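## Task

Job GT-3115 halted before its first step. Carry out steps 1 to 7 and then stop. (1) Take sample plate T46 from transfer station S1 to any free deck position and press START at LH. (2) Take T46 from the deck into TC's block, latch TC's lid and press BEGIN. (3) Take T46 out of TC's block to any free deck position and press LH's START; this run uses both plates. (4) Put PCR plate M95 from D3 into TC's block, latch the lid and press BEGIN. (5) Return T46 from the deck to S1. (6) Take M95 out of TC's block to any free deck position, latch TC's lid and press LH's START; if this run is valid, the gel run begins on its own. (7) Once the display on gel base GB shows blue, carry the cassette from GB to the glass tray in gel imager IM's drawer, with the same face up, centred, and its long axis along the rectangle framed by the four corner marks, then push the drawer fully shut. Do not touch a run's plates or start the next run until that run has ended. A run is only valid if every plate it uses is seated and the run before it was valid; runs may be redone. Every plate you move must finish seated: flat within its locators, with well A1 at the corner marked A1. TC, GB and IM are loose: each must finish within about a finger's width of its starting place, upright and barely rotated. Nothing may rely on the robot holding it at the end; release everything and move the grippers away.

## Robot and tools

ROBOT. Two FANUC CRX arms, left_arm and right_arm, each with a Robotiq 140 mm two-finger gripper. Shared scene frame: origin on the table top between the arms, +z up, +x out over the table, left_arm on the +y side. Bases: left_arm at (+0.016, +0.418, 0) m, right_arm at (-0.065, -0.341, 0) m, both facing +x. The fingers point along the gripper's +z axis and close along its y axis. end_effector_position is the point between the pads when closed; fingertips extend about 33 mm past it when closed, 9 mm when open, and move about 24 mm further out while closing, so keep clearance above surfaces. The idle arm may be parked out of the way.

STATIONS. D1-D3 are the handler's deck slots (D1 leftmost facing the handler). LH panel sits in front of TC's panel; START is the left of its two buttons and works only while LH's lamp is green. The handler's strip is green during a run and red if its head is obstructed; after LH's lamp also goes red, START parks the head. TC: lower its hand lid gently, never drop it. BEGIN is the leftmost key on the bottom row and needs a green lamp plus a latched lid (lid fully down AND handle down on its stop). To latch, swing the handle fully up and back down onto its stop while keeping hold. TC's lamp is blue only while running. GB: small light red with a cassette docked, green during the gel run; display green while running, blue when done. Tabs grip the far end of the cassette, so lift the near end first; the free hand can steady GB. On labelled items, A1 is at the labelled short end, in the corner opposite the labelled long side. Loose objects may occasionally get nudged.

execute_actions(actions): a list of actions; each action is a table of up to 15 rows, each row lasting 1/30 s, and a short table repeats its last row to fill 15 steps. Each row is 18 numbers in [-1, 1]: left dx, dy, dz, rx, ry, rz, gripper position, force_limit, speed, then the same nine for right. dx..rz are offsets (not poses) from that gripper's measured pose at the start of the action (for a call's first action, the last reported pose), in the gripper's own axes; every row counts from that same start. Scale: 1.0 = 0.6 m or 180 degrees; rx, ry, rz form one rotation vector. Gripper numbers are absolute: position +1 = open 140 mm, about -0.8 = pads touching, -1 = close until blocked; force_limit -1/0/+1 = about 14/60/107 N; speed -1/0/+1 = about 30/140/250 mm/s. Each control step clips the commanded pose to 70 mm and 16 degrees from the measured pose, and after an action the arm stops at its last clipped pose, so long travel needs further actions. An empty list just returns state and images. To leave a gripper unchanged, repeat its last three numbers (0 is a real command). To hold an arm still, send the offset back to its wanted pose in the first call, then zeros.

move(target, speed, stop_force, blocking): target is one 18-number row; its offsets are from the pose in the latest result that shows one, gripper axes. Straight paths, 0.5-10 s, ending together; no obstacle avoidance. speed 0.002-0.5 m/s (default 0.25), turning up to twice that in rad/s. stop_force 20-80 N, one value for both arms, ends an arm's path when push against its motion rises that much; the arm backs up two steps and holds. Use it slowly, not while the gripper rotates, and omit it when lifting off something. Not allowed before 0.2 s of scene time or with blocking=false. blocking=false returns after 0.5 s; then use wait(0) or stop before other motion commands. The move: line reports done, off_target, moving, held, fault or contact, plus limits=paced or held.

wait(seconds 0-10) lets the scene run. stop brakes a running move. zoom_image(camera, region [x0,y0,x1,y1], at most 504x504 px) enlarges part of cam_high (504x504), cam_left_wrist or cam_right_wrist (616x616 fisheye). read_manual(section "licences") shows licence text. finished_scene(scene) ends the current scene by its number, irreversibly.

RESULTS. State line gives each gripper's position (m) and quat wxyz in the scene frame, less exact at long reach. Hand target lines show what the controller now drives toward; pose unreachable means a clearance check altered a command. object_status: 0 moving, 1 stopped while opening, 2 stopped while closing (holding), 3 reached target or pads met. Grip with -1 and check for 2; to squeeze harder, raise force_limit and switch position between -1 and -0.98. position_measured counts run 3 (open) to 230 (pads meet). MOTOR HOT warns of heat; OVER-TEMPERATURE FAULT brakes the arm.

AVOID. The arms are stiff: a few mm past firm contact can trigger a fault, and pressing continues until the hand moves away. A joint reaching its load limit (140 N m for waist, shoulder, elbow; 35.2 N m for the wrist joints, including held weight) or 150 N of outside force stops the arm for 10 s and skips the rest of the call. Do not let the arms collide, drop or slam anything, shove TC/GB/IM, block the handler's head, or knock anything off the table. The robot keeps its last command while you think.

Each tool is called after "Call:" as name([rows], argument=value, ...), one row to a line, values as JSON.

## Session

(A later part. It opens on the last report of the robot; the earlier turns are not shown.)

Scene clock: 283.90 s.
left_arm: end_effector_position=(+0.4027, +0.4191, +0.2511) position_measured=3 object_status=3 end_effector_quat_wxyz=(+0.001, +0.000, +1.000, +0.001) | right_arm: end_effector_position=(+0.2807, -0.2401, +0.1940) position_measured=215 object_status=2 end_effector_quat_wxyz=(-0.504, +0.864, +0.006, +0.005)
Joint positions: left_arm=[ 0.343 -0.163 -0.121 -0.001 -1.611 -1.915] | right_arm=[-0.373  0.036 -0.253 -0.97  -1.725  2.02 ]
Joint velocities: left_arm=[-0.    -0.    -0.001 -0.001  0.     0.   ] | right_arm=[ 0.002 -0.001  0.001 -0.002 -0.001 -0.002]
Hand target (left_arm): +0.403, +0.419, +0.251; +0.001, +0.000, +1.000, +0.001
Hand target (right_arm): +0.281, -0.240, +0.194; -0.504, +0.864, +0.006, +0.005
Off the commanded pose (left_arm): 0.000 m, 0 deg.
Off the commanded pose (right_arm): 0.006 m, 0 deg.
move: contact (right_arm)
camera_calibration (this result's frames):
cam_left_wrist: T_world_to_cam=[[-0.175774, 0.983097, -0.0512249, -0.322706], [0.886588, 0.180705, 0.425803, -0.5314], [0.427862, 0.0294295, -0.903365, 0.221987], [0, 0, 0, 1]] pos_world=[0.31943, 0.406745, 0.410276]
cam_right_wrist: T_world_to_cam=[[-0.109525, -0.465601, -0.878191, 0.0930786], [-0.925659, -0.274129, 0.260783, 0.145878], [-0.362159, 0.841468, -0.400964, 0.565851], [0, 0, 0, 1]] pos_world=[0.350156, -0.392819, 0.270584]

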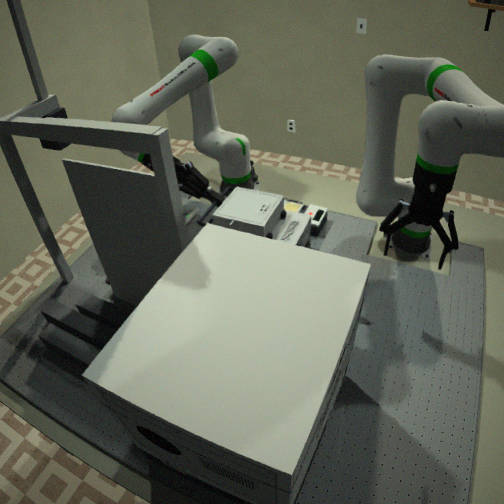

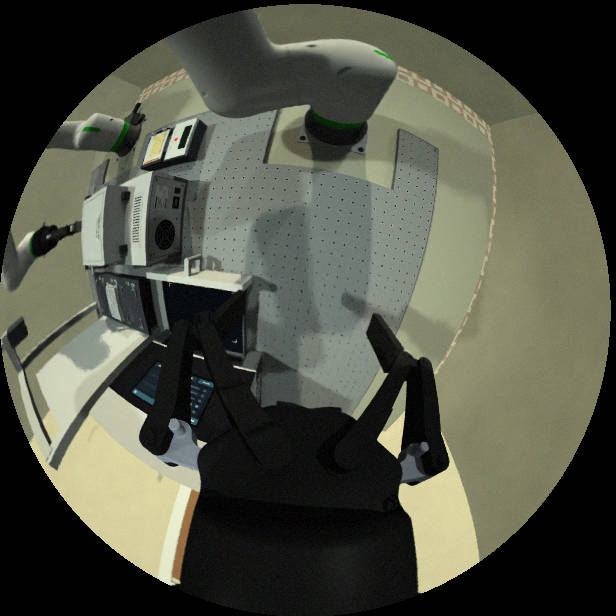

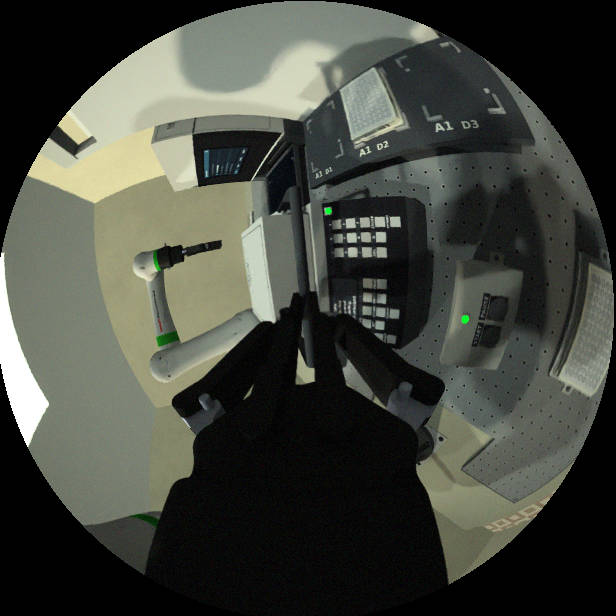

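Call:
execute_actions([
  [[0,0,0,0,0,0,1,0,0,0,0,0,0,0,0,-0.45,0,0]],
  [[0.114,-0.1,-0.008,0,0,0,-1,0,0,0,0,-0.1,0,0,0,-0.45,0,0]],
  [[0.114,-0.1,-0.008,0,0,0,-1,0,0,0,0,0,-0.0529,0.0519,0.0905,-1,0,0]],
  [[0.114,-0.1,-0.008,0,0,0,-1,0,0,0,0,0,-0.0529,0.0519,0.0905,-1,0,0]],
  [[0.114,-0.1,-0.008,0,0,0,-1,0,0,0,0,0,-0.0529,0.0519,0.0905,-1,0,0]],
  [[0,0,0,0.0833,0,0,-1,0,0,0,0,0,-0.0529,0.0519,0.0905,-1,0,0]],
  [[0,0,0,0.0833,0,0,-1,0,0,0,0,0,-0.0529,0.0519,0.0905,-1,0,0]],
  [[0,0,0.1,0,0,0,-1,0,0,0.15,0.0225,0.06,0,0,0,-1,0,0]],
  [[0,0,0,0,0,0,-1,0,0,0.0355,0,0.126,0,0,0,-1,0,0]],
])

Call:
move(target=[0,0,0,0,0,0,-1,0,0,0,0,0.027,0,0,0,-1,0,0], speed=0.01, stop_force=25)

Scene clock: 288.77 s.
left_arm: end_effector_position=(+0.1353, +0.1505, +0.2186) position_measured=233 object_status=3 end_effector_quat_wxyz=(+0.029, -0.004, +0.970, -0.240) | right_arm: end_effector_position=(+0.2767, -0.3985, +0.1096) position_measured=233 object_status=3 end_effector_quat_wxyz=(-0.029, +0.717, -0.697, -0.005)
Joint positions: left_arm=[ 0.138 -0.961 -0.838  0.492 -1.686 -1.641] | right_arm=[ 0.16  -0.25  -0.511 -0.045 -1.269 -0.128]
Joint velocities: left_arm=[ 0.041 -0.016 -0.009  0.011 -0.026 -0.033] | right_arm=[-0.001  0.002  0.001 -0.002  0.002  0.   ]
Hand target (left_arm): +0.135, +0.151, +0.219; +0.029, -0.004, +0.970, -0.240
Hand target (right_arm): +0.277, -0.399, +0.110; -0.029, +0.717, -0.697, -0.006
Off the commanded pose (left_arm): 0.000 m, 0 deg.
Off the commanded pose (right_arm): 0.000 m, 0 deg.
camera_calibration (this result's frames):
cam_left_wrist: T_world_to_cam=[[-0.167661, 0.841073, -0.514282, 0.014152], [0.861959, 0.378242, 0.33758, -0.239022], [0.478452, -0.386691, -0.788387, 0.345596], [0, 0, 0, 1]] pos_world=[0.0430483, 0.212144, 0.360431]
cam_right_wrist: T_world_to_cam=[[-0.993718, 0.0981787, -0.053725, 0.323699], [0.0669285, 0.906059, 0.417826, 0.299201], [0.0896995, 0.411605, -0.906937, 0.422963], [0, 0, 0, 1]] pos_world=[0.263701, -0.476968, 0.275978]

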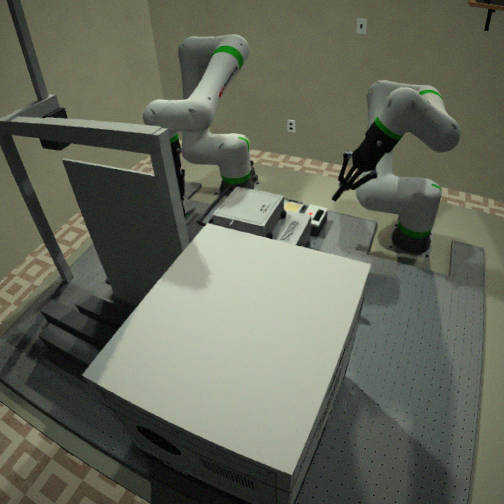

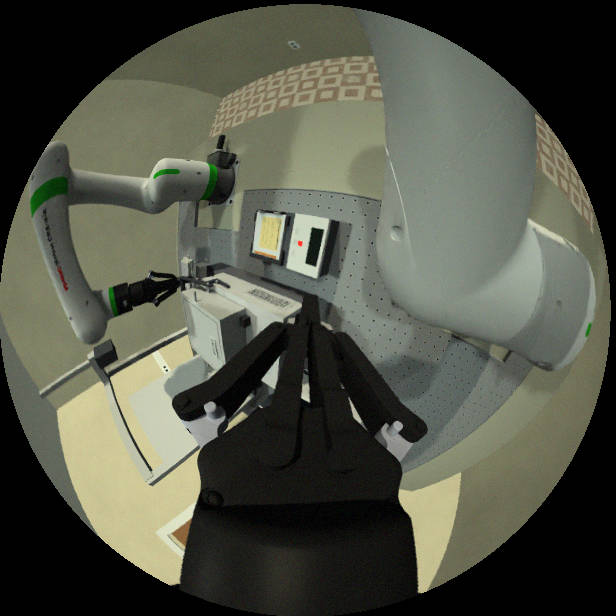

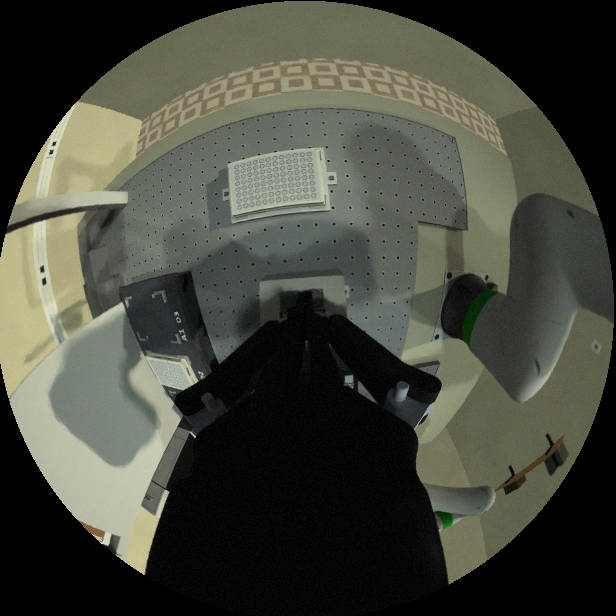

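action 0: stop_force needs each arm's force reading of the 0.2 s before this call, and left_arm is near a pose that gives none; nothing of the call was run and nothing moved

Call:
execute_actions([
  [[0.029,-0.03,0.1035,0,0,0,-1,0,0,0.0085,0.0158,-0.003,-0.0108,0.0153,0.009,-1,0,0]],
  [[0,-0.027,0.1035,0,0,0,-1,0,0,0,0,0,0,0,0,-1,0,0]],
])

Call:
move(target=[0,0,0,0,0,0,-1,0,0,0,0,0.027,0,0,0,-1,0,0], speed=0.01, stop_force=25)

Scene clock: 290.47 s.
left_arm: end_effector_position=(+0.1205, +0.0611, +0.1278) position_measured=233 object_status=3 end_effector_quat_wxyz=(+0.027, -0.002, +0.963, -0.267) | right_arm: end_effector_position=(+0.2674, -0.4039, +0.1109) position_measured=233 object_status=3 end_effector_quat_wxyz=(-0.000, +0.707, -0.707, -0.000)
Joint positions: left_arm=[-0.497 -0.73  -1.012  0.522 -1.026 -1.286] | right_arm=[ 0.197 -0.251 -0.521 -0.001 -1.301 -0.205]
Joint velocities: left_arm=[-0.211  0.177  0.114 -0.14   0.172  0.216] | right_arm=[ 0.    -0.     0.001  0.     0.    -0.   ]
Hand target (left_arm): +0.121, +0.061, +0.127; +0.028, -0.002, +0.964, -0.265
Hand target (right_arm): +0.267, -0.404, +0.111; -0.000, +0.707, -0.707, -0.000
Off the commanded pose (left_arm): 0.001 m, 0 deg.
Off the commanded pose (right_arm): 0.000 m, 0 deg.
camera_calibration (this result's frames):
cam_left_wrist: T_world_to_cam=[[-0.163248, 0.812656, -0.559411, 0.0470867], [0.865214, 0.390394, 0.314639, -0.160028], [0.474084, -0.432646, -0.766852, 0.24707], [0, 0, 0, 1]] pos_world=[0.0290138, 0.131102, 0.266158]
cam_right_wrist: T_world_to_cam=[[-0.991924, 0.124236, -0.0255481, 0.321955], [0.105998, 0.922592, 0.37093, 0.305629], [0.0696531, 0.365226, -0.928309, 0.416167], [0, 0, 0, 1]] pos_world=[0.257971, -0.473964, 0.28119]

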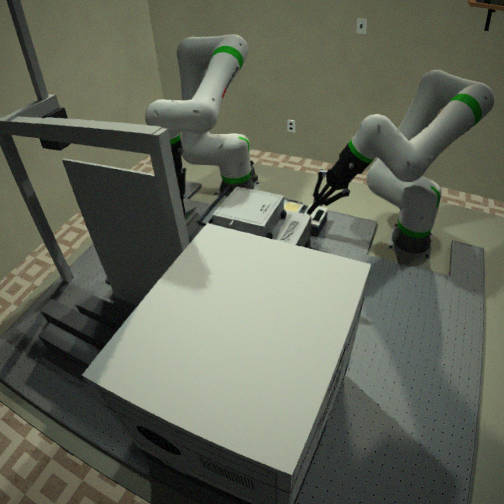

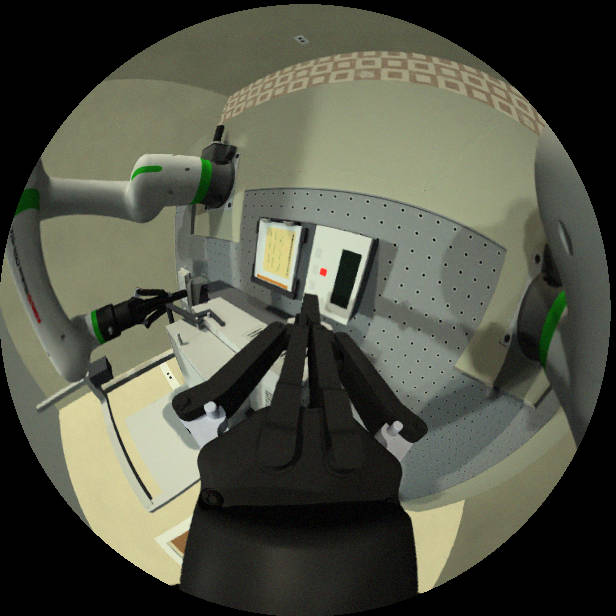

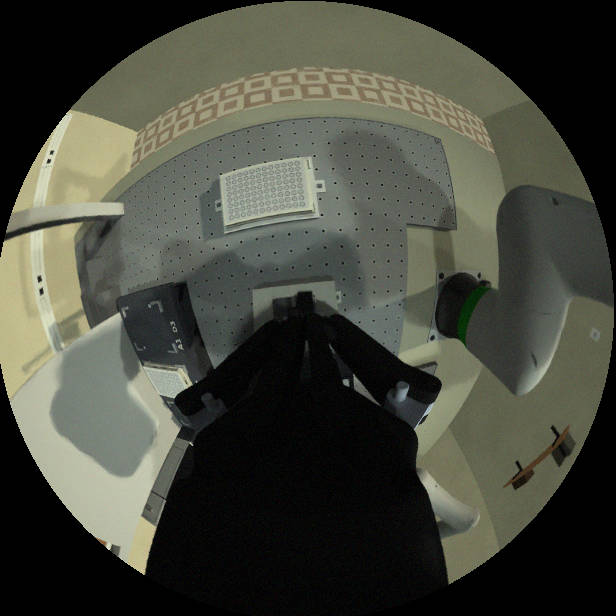

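action 0: stop_force needs each arm's force reading of the 0.2 s before this call, and left_arm is near a pose that gives none; nothing of the call was run and nothing moved

Call:
execute_actions([
  [[0,0,0,0,0,0,-1,0,0,0,0,0.009,0,0,0,-1,0,0]],
  [[0,0,0,0,0,0,-1,0,0,0,0,0.006,0,0,0,-1,0,0]],
  [[0,0,0,0,0,0,-1,0,0,0,0,-0.165,0,0,0,-1,0,0]],
  [[0,0,0,0,0,0,-1,0,0,0,0,-0.115,0,0,0.1,-1,0,0]],
  [[0,0,0,0,0,0,-1,0,0,-0.1175,0.1158,0,0,0,0.1,-1,0,0]],
  [[0,0,0,0,0,0,-1,0,0,-0.0759,0.1464,0,0,0,0.1,-1,0,0]],
  [[0,0,0,0,0,0,-1,0,0,-0.027,0.1627,0,0,0,0.1,0.25,0,0]],
  [[0,0,0,0,0,0,-1,0,0,0.0246,0.1631,0,0,0,0.1,0.25,0,0]],
  [[0,0,0,0,0,0,-1,0,0,0,0,0.15,0,0,0,0.25,0,0]],
])

Scene clock: 295.87 s.
left_arm: end_effector_position=(+0.1205, +0.0611, +0.1277) position_measured=233 object_status=3 end_effector_quat_wxyz=(+0.027, -0.002, +0.963, -0.267) | right_arm: end_effector_position=(+0.0693, -0.0536, +0.2021) position_measured=98 object_status=3 end_effector_quat_wxyz=(-0.035, -0.033, +0.998, +0.048)
Joint positions: left_arm=[-0.497 -0.73  -1.012  0.522 -1.026 -1.286] | right_arm=[ 1.445 -0.399 -0.389 -0.084 -1.496 -2.955]
Joint velocities: left_arm=[ 0.    -0.    -0.     0.     0.002  0.   ] | right_arm=[ 0.     0.001 -0.004  0.002  0.004 -0.001]
Hand target (left_arm): +0.120, +0.061, +0.128; +0.027, -0.002, +0.963, -0.267
Hand target (right_arm): +0.069, -0.054, +0.202; -0.035, -0.033, +0.998, +0.048
Off the commanded pose (left_arm): 0.000 m, 0 deg.
Off the commanded pose (right_arm): 0.000 m, 0 deg.
camera_calibration (this result's frames):
cam_left_wrist: T_world_to_cam=[[-0.16326, 0.81266, -0.559401, 0.0470843], [0.865215, 0.390397, 0.314631, -0.160028], [0.474076, -0.432636, -0.766862, 0.247065], [0, 0, 0, 1]] pos_world=[0.0290179, 0.1311, 0.266153]
cam_right_wrist: T_world_to_cam=[[0.059654, 0.996224, 0.0630778, 0.0402457], [0.952207, -0.0757543, 0.29591, -0.12746], [0.299571, 0.0424109, -0.953131, 0.358513], [0, 0, 0, 1]] pos_world=[0.011567, -0.0649542, 0.376888]

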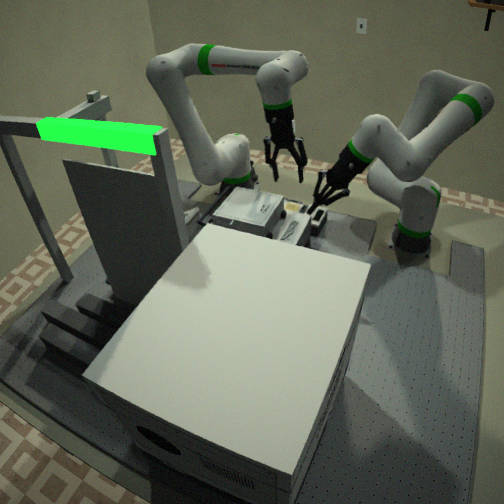

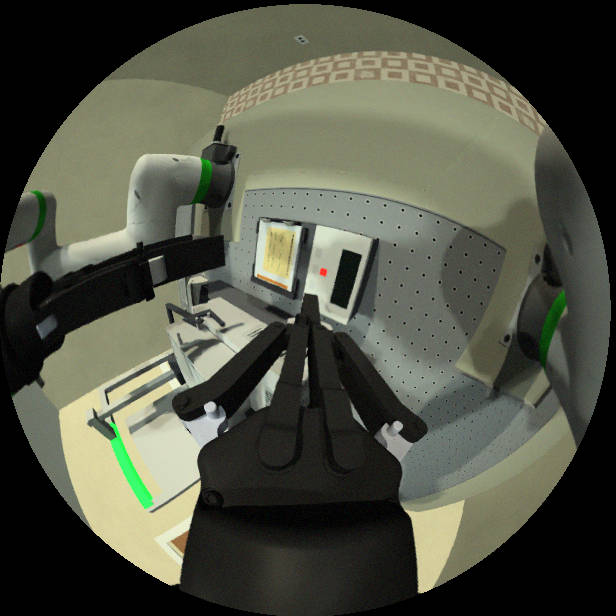

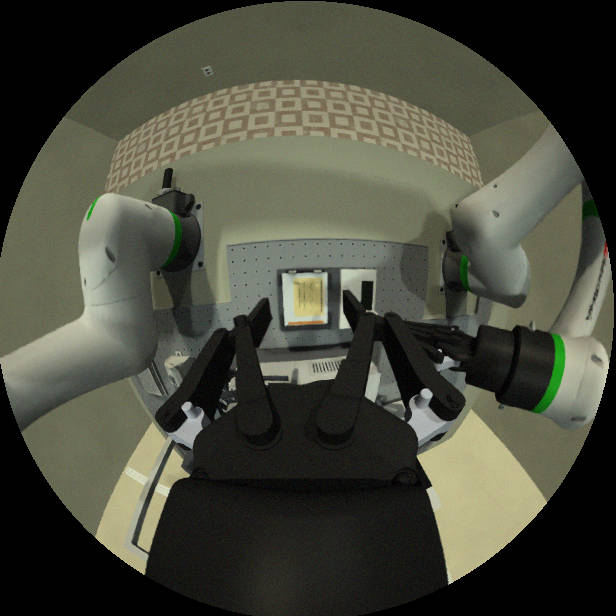

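Call:
zoom_image(camera="cam_right_wrist", region=[260, 250, 390, 350])

Region (260, 250, 390, 350) of cam_right_wrist's 616x616 image, scaled by 3.877, with more detail than that image has; it fills the top 388 rows of this view, and the rest is white.

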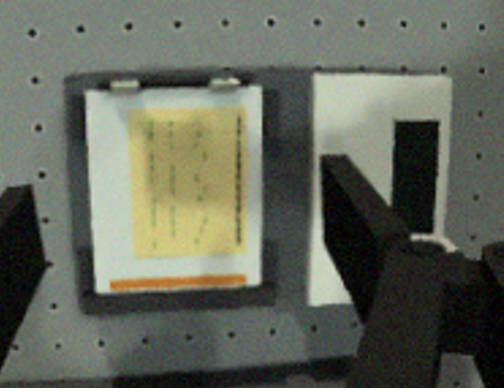

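Call:
execute_actions([
  [[-0.021,0.0337,0.0108,-0.0833,0,0,-1,0,0,-0.031,0.006,0,0.0306,-0.0223,0.021,0.25,0,0]],
  [[0,0,0,0,0,0,-1,0,0,0,0,0.15,0,0,0,0.25,0,0]],
  [[0,0,0,0,0,0,-1,0,0,0,0,0.025,0,0,0,0.25,0,0]],
])

Scene clock: 298.50 s.
left_arm: end_effector_position=(+0.1342, +0.0755, +0.1125) position_measured=233 object_status=3 end_effector_quat_wxyz=(+0.026, -0.005, +0.989, -0.143) | right_arm: end_effector_position=(+0.0872, -0.0486, +0.0963) position_measured=98 object_status=3 end_effector_quat_wxyz=(+0.000, -0.001, +1.000, +0.000)
Joint positions: left_arm=[-0.678 -0.487 -0.769  0.213 -1.074 -0.965] | right_arm=[ 1.488 -0.267 -0.568  0.    -1.269 -3.066]
Joint velocities: left_arm=[-0.    -0.001  0.001 -0.001 -0.001  0.   ] | right_arm=[ 0.     0.    -0.001 -0.    -0.    -0.   ]
Hand target (left_arm): +0.134, +0.075, +0.113; +0.026, -0.005, +0.989, -0.143
Hand target (right_arm): +0.087, -0.049, +0.096; +0.000, -0.001, +1.000, +0.000
Off the commanded pose (left_arm): 0.000 m, 0 deg.
Off the commanded pose (right_arm): 0.000 m, 0 deg.
camera_calibration (this result's frames):
cam_left_wrist: T_world_to_cam=[[-0.176137, 0.924813, -0.33719, -0.00257998], [0.862864, 0.309915, 0.399273, -0.175802], [0.473753, -0.220622, -0.852575, 0.228798], [0, 0, 0, 1]] pos_world=[0.0428452, 0.107347, 0.26439]
cam_right_wrist: T_world_to_cam=[[0.122891, 0.992087, -0.02572, 0.0436413], [0.922937, -0.104721, 0.370434, -0.118772], [0.364809, -0.0692608, -0.928503, 0.23865], [0, 0, 0, 1]] pos_world=[0.017194, -0.0392048, 0.266707]

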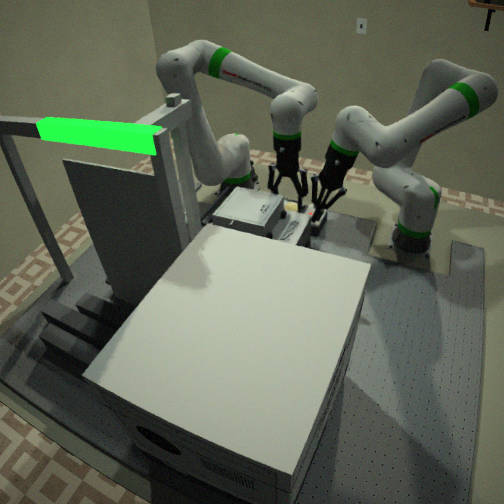

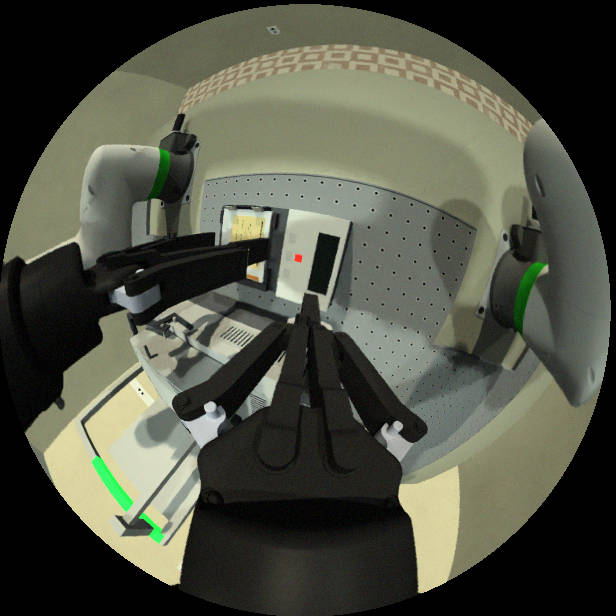

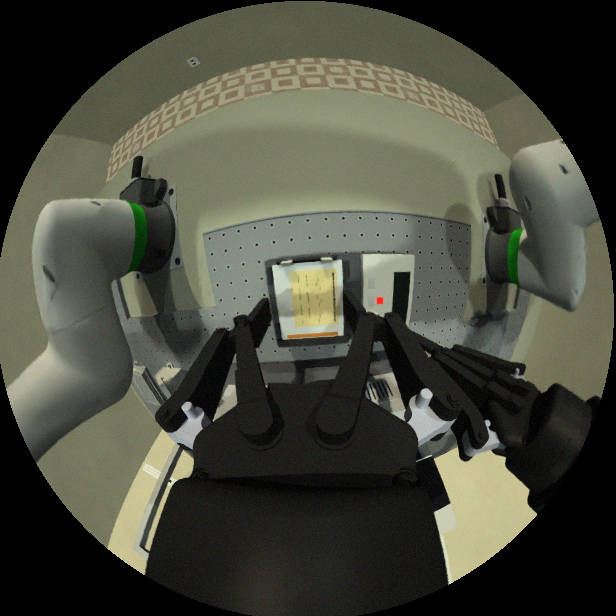

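Call:
move(target=[0,0,0.035,0,0,0,-1,0,0,0,0,0.1,0,0,0,0.25,0,0], speed=0.01, stop_force=20)

Scene clock: 301.83 s.
left_arm: end_effector_position=(+0.1348, +0.0726, +0.1031) position_measured=233 object_status=3 end_effector_quat_wxyz=(+0.026, -0.005, +0.989, -0.143) | right_arm: end_effector_position=(+0.0871, -0.0485, +0.0899) position_measured=98 object_status=3 end_effector_quat_wxyz=(+0.000, -0.001, +1.000, +0.000)
Joint positions: left_arm=[-0.686 -0.469 -0.782  0.215 -1.042 -0.964] | right_arm=[ 1.488 -0.261 -0.58   0.    -1.252 -3.066]
Joint velocities: left_arm=[ 0.001  0.001 -0.    -0.001 -0.005  0.   ] | right_arm=[ 0.     0.     0.     0.001 -0.     0.   ]
Hand target (left_arm): +0.135, +0.073, +0.103; +0.026, -0.005, +0.989, -0.143
Hand target (right_arm): +0.087, -0.049, +0.090; +0.000, -0.001, +1.000, +0.000
Off the commanded pose (left_arm): 0.011 m, 0 deg.
Off the commanded pose (right_arm): 0.054 m, 0 deg.
move: contact (left_arm, right_arm)
camera_calibration (this result's frames):
cam_left_wrist: T_world_to_cam=[[-0.176316, 0.924737, -0.337305, -0.00294554], [0.862847, 0.310111, 0.399157, -0.171671], [0.473717, -0.220665, -0.852584, 0.219798], [0, 0, 0, 1]] pos_world=[0.0434842, 0.104463, 0.254926]
cam_right_wrist: T_world_to_cam=[[0.122816, 0.992099, -0.0255927, 0.043431], [0.92295, -0.1047, 0.370406, -0.116352], [0.3648, -0.0691125, -0.928517, 0.232695], [0, 0, 0, 1]] pos_world=[0.0171657, -0.0391878, 0.26027]

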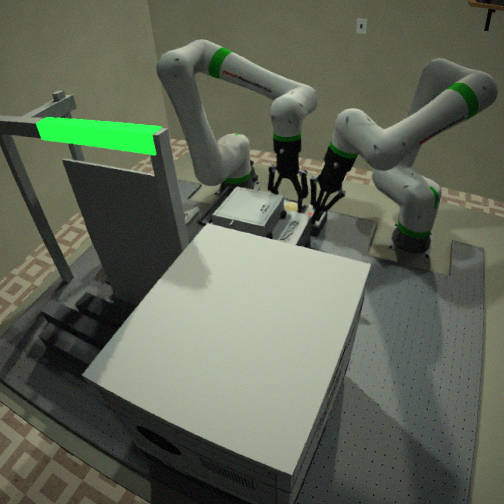

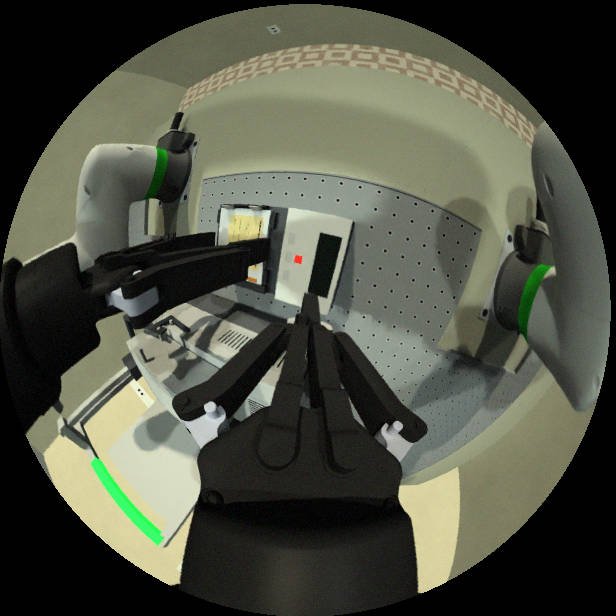

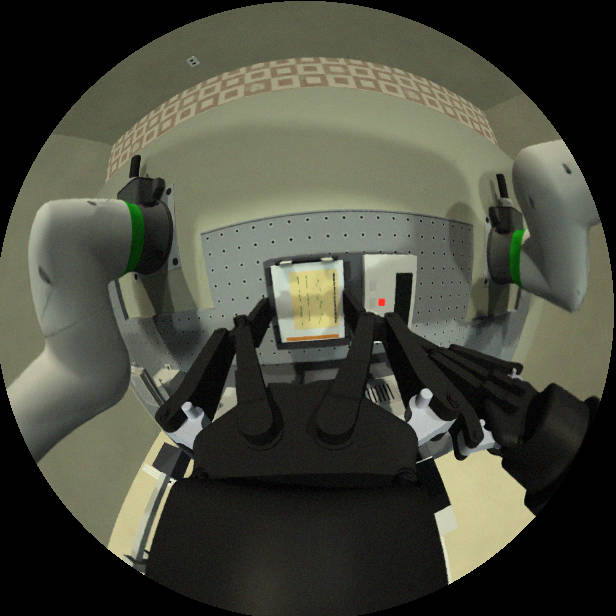

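Call:
zoom_image(camera="cam_right_wrist", region=[240, 245, 400, 360])

Region (240, 245, 400, 360) of cam_right_wrist's 616x616 image, scaled by 3.150, with more detail than that image has; it fills the top 362 rows of this view, and the rest is white.

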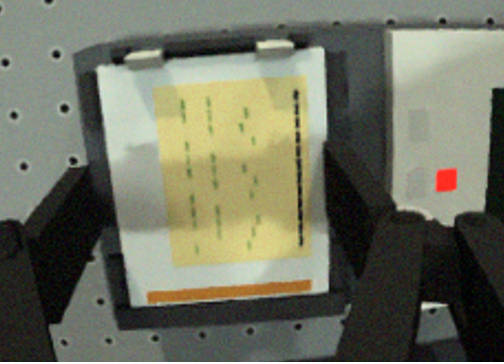

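Call:
execute_actions([
  [[0,0,0,0,0,0,-1,0,0,0,0,-0.006,0,0,0,0.25,0,0]],
  [[0,0,0,0,0,0,-1,0,0,-0.0233,0.0035,0,0,0,0,0.25,0,0]],
])

Call:
move(target=[0,0,0,0,0,0,-1,0,0,0,0,0.07,0,0,0,0.25,0,0], speed=0.005, stop_force=20)

Scene clock: 308.60 s.
left_arm: end_effector_position=(+0.1348, +0.0726, +0.1031) position_measured=233 object_status=3 end_effector_quat_wxyz=(+0.026, -0.005, +0.989, -0.143) | right_arm: end_effector_position=(+0.1011, -0.0464, +0.0934) position_measured=98 object_status=3 end_effector_quat_wxyz=(+0.000, -0.001, +1.000, +0.000)
Joint positions: left_arm=[-0.686 -0.469 -0.782  0.215 -1.042 -0.964] | right_arm=[ 1.443 -0.239 -0.554  0.    -1.255 -3.021]
Joint velocities: left_arm=[-0.    -0.001 -0.001 -0.001 -0.001 -0.001] | right_arm=[ 0.    -0.001  0.002 -0.001 -0.     0.   ]
Hand target (left_arm): +0.135, +0.073, +0.103; +0.026, -0.005, +0.989, -0.143
Hand target (right_arm): +0.101, -0.046, +0.093; +0.000, -0.001, +1.000, +0.000
Off the commanded pose (left_arm): 0.000 m, 0 deg.
Off the commanded pose (right_arm): 0.000 m, 0 deg.
camera_calibration (this result's frames):
cam_left_wrist: T_world_to_cam=[[-0.176226, 0.924756, -0.337299, -0.00296649], [0.862824, 0.310049, 0.399253, -0.171702], [0.473791, -0.22067, -0.852541, 0.219804], [0, 0, 0, 1]] pos_world=[0.0434846, 0.104484, 0.254944]
cam_right_wrist: T_world_to_cam=[[0.122866, 0.992089, -0.0257364, 0.039755], [0.922976, -0.1047, 0.370341, -0.13034], [0.364717, -0.0692565, -0.928539, 0.231029], [0, 0, 0, 1]] pos_world=[0.0311559, -0.0370868, 0.263812]

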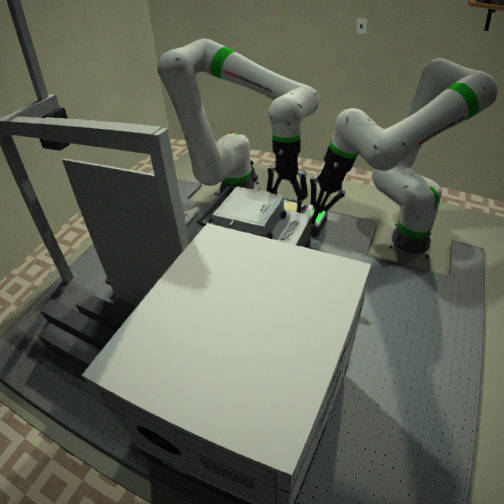

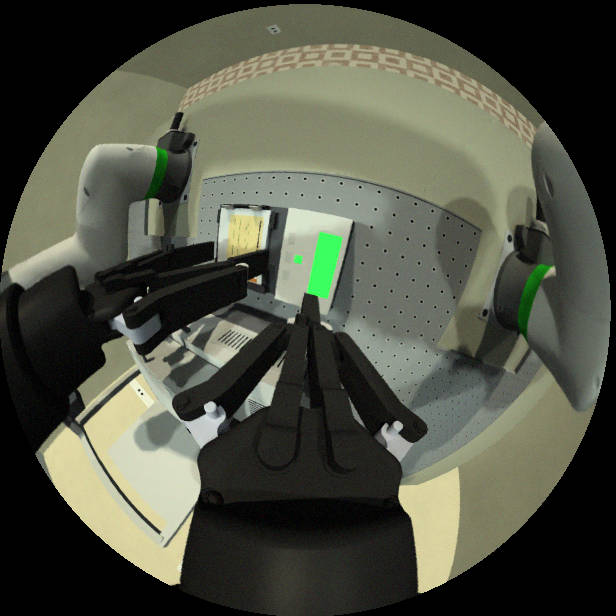

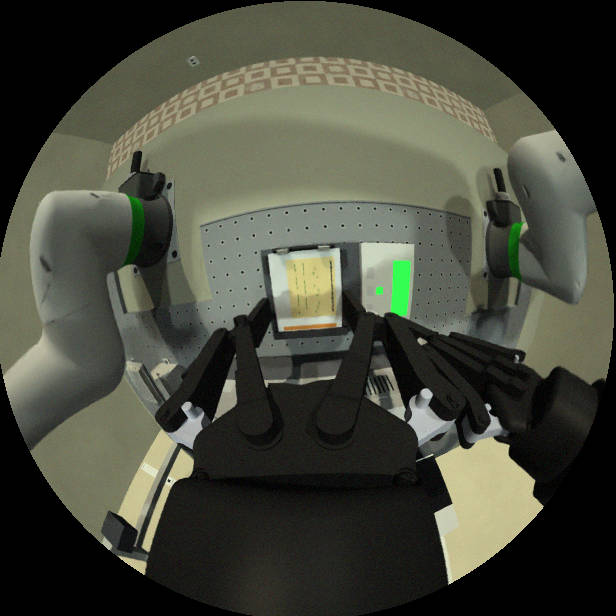

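Scene clock: 309.90 s.
left_arm: end_effector_position=(+0.1348, +0.0726, +0.1031) position_measured=233 object_status=3 end_effector_quat_wxyz=(+0.026, -0.005, +0.989, -0.143) | right_arm: end_effector_position=(+0.1011, -0.0464, +0.0885) position_measured=98 object_status=3 end_effector_quat_wxyz=(+0.000, -0.001, +1.000, +0.000)
Joint positions: left_arm=[-0.686 -0.469 -0.782  0.215 -1.042 -0.964] | right_arm=[ 1.443 -0.234 -0.563  0.    -1.242 -3.021]
Joint velocities: left_arm=[ 0.    -0.     0.     0.001 -0.    -0.001] | right_arm=[-0.001 -0.001  0.002 -0.    -0.001  0.001]
Hand target (left_arm): +0.135, +0.073, +0.103; +0.026, -0.005, +0.989, -0.143
Hand target (right_arm): +0.101, -0.046, +0.089; +0.000, -0.001, +1.000, +0.000
Off the commanded pose (left_arm): 0.000 m, 0 deg.
Off the commanded pose (right_arm): 0.037 m, 0 deg.
move: contact (right_arm)
camera_calibration (this result's frames):
cam_left_wrist: T_world_to_cam=[[-0.176227, 0.924756, -0.337299, -0.0029665], [0.862824, 0.31005, 0.399253, -0.171702], [0.473791, -0.22067, -0.852541, 0.219804], [0, 0, 0, 1]] pos_world=[0.0434846, 0.104484, 0.254944]
cam_right_wrist: T_world_to_cam=[[0.12287, 0.99209, -0.0257135, 0.0396146], [0.922979, -0.104712, 0.370331, -0.128509], [0.364709, -0.0692356, -0.928544, 0.226449], [0, 0, 0, 1]] pos_world=[0.0311554, -0.0370793, 0.258877]

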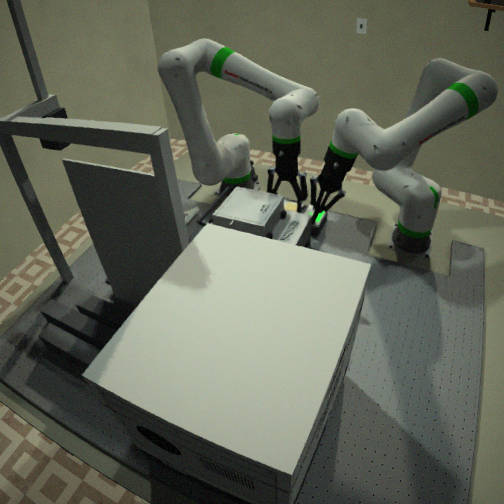

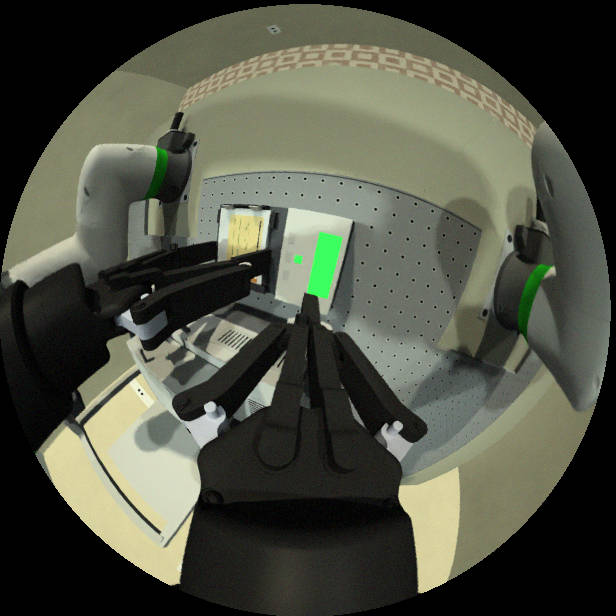

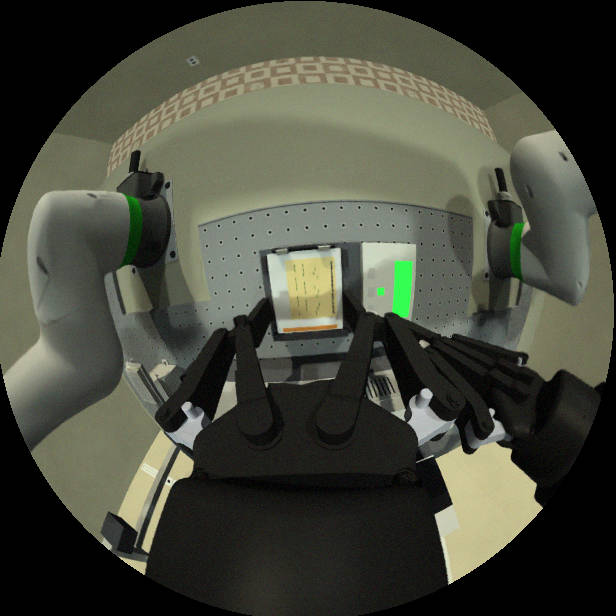

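Call:
wait(seconds=10)

Scene clock: 320.13 s.
left_arm: end_effector_position=(+0.1348, +0.0726, +0.1031) position_measured=233 object_status=3 end_effector_quat_wxyz=(+0.026, -0.005, +0.989, -0.143) | right_arm: end_effector_position=(+0.1011, -0.0464, +0.0885) position_measured=98 object_status=3 end_effector_quat_wxyz=(+0.000, -0.001, +1.000, +0.000)
Joint positions: left_arm=[-0.686 -0.469 -0.782  0.215 -1.042 -0.964] | right_arm=[ 1.443 -0.234 -0.563  0.    -1.242 -3.021]
Joint velocities: left_arm=[-0.    -0.001  0.    -0.002  0.     0.   ] | right_arm=[-0.    -0.     0.002  0.001 -0.    -0.   ]
Hand target (left_arm): +0.135, +0.073, +0.103; +0.026, -0.005, +0.989, -0.143
Hand target (right_arm): +0.101, -0.046, +0.089; +0.000, -0.001, +1.000, +0.000
Off the commanded pose (left_arm): 0.000 m, 0 deg.
Off the commanded pose (right_arm): 0.037 m, 0 deg.
wait: 10.00 s; at rest from the start
camera_calibration (this result's frames):
cam_left_wrist: T_world_to_cam=[[-0.176226, 0.924756, -0.337299, -0.00296645], [0.862824, 0.310049, 0.399254, -0.171702], [0.473792, -0.220671, -0.852541, 0.219804], [0, 0, 0, 1]] pos_world=[0.0434846, 0.104484, 0.254944]
cam_right_wrist: T_world_to_cam=[[0.12287, 0.99209, -0.0256918, 0.039616], [0.922978, -0.10472, 0.370331, -0.128525], [0.364711, -0.0692156, -0.928544, 0.226491], [0, 0, 0, 1]] pos_world=[0.0311547, -0.0370852, 0.258921]

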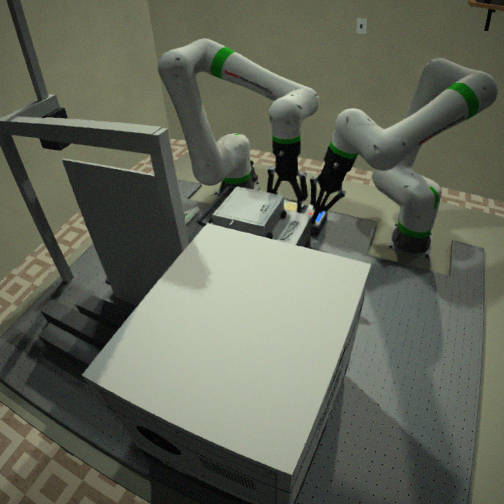

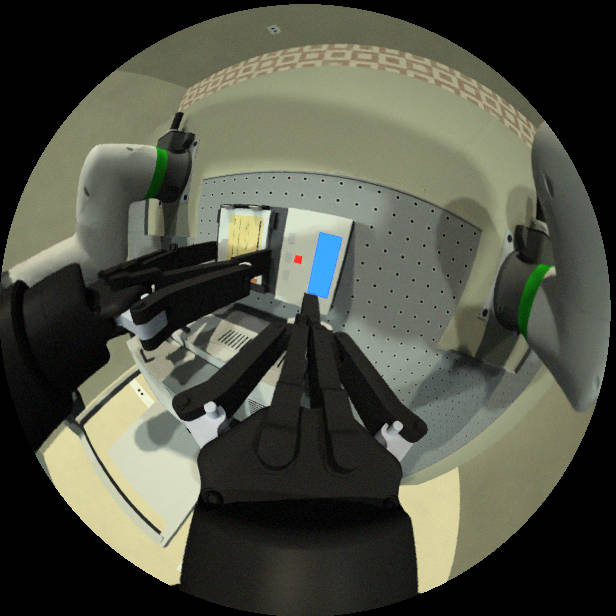

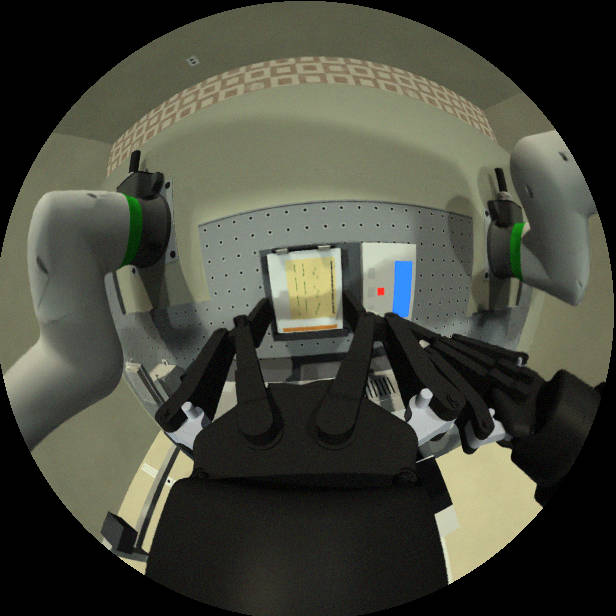

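Call:
execute_actions([
  [[0,0,0,0,0,0,-1,0,0,0,0,-0.004,0,0,0,0.25,0,-0.6]],
  [[0,0,0,0,0,0,-1,0,0,0,0,0,0,0,0,-1,-0.2,-0.6]],
  [[0,0,0,0,0,0,-1,0,0,0,0,-0.004,0,0,0,-1,-0.2,-0.6]],
  [[0,0,0,0,0,0,-1,0,0,0,0,-0.005,0,0,0,-1,-0.2,-0.6]],
])

Call:
zoom_image(camera="cam_left_wrist", region=[190, 190, 310, 300])

Scene clock: 331.97 s.
left_arm: end_effector_position=(+0.1348, +0.0726, +0.1031) position_measured=233 object_status=3 end_effector_quat_wxyz=(+0.026, -0.005, +0.989, -0.143) | right_arm: end_effector_position=(+0.1035, -0.0456, +0.0973) position_measured=232 object_status=3 end_effector_quat_wxyz=(+0.003, -0.002, +1.000, +0.001)
Joint positions: left_arm=[-0.686 -0.469 -0.782  0.215 -1.042 -0.964] | right_arm=[ 1.443 -0.242 -0.549  0.007 -1.26  -3.021]
Joint velocities: left_arm=[ 0.    -0.     0.     0.    -0.001  0.   ] | right_arm=[-0.001  0.     0.     0.    -0.     0.   ]
Hand target (left_arm): +0.135, +0.073, +0.103; +0.026, -0.005, +0.989, -0.143
Hand target (right_arm): +0.104, -0.046, +0.097; +0.003, -0.002, +1.000, +0.001
Off the commanded pose (left_arm): 0.000 m, 0 deg.
Off the commanded pose (right_arm): 0.002 m, 0 deg.
FORCE FAULT: contact force on the right arm reached its limit, and that arm stopped for 10 seconds. The contact can be on any part of that arm, not only on its tool. That time counts as 19 of the actions that you can send in this scene. That arm's remaining commands of this call were not run. That arm holds still and accepts commands again. Move the arm away from the contact; if what it grips holds it there, let go first. Pushing or pulling that hard again can fault the arm again.
camera_calibration (this result's frames):
cam_left_wrist: T_world_to_cam=[[-0.176226, 0.924751, -0.337312, -0.00295877], [0.862816, 0.310059, 0.399265, -0.171708], [0.473807, -0.220677, -0.85253, 0.219796], [0, 0, 0, 1]] pos_world=[0.0434898, 0.10448, 0.254942]
cam_right_wrist: T_world_to_cam=[[0.120966, 0.9924, -0.0225551, 0.0386054], [0.920634, -0.103663, 0.376414, -0.134239], [0.371216, -0.0662984, -0.926177, 0.233024], [0, 0, 0, 1]] pos_world=[0.0324126, -0.0367785, 0.267221]

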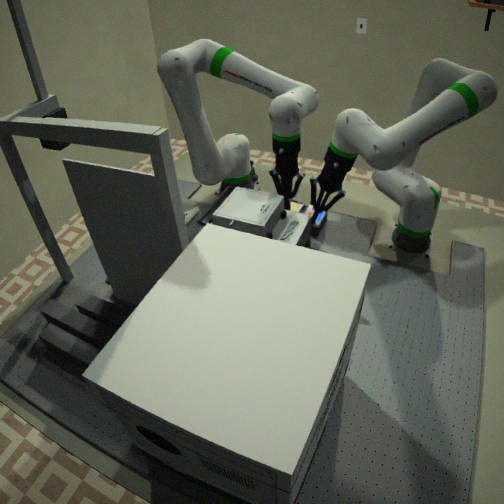

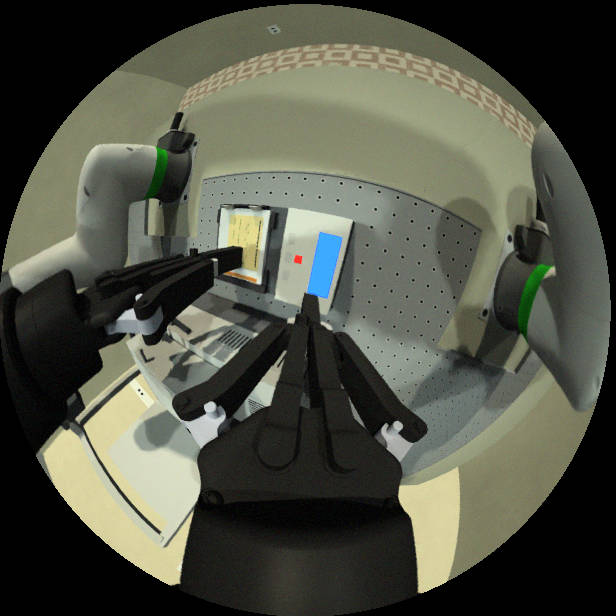

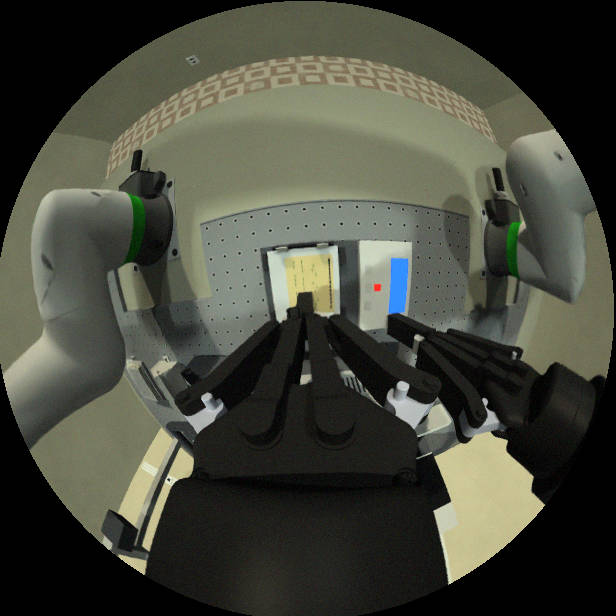

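Region (190, 190, 310, 300) of cam_left_wrist's 616x616 image, scaled by 4.200, with more detail than that image has; it fills the top 462 rows of this view, and the rest is white.

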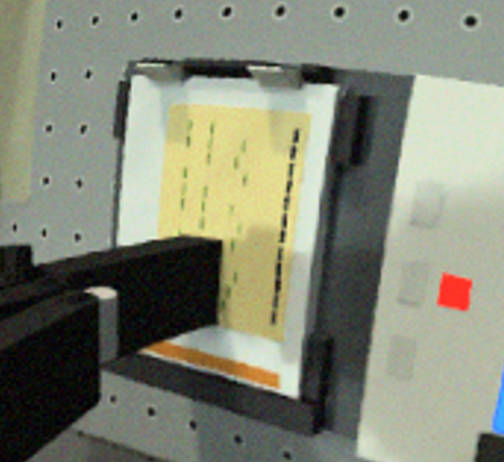

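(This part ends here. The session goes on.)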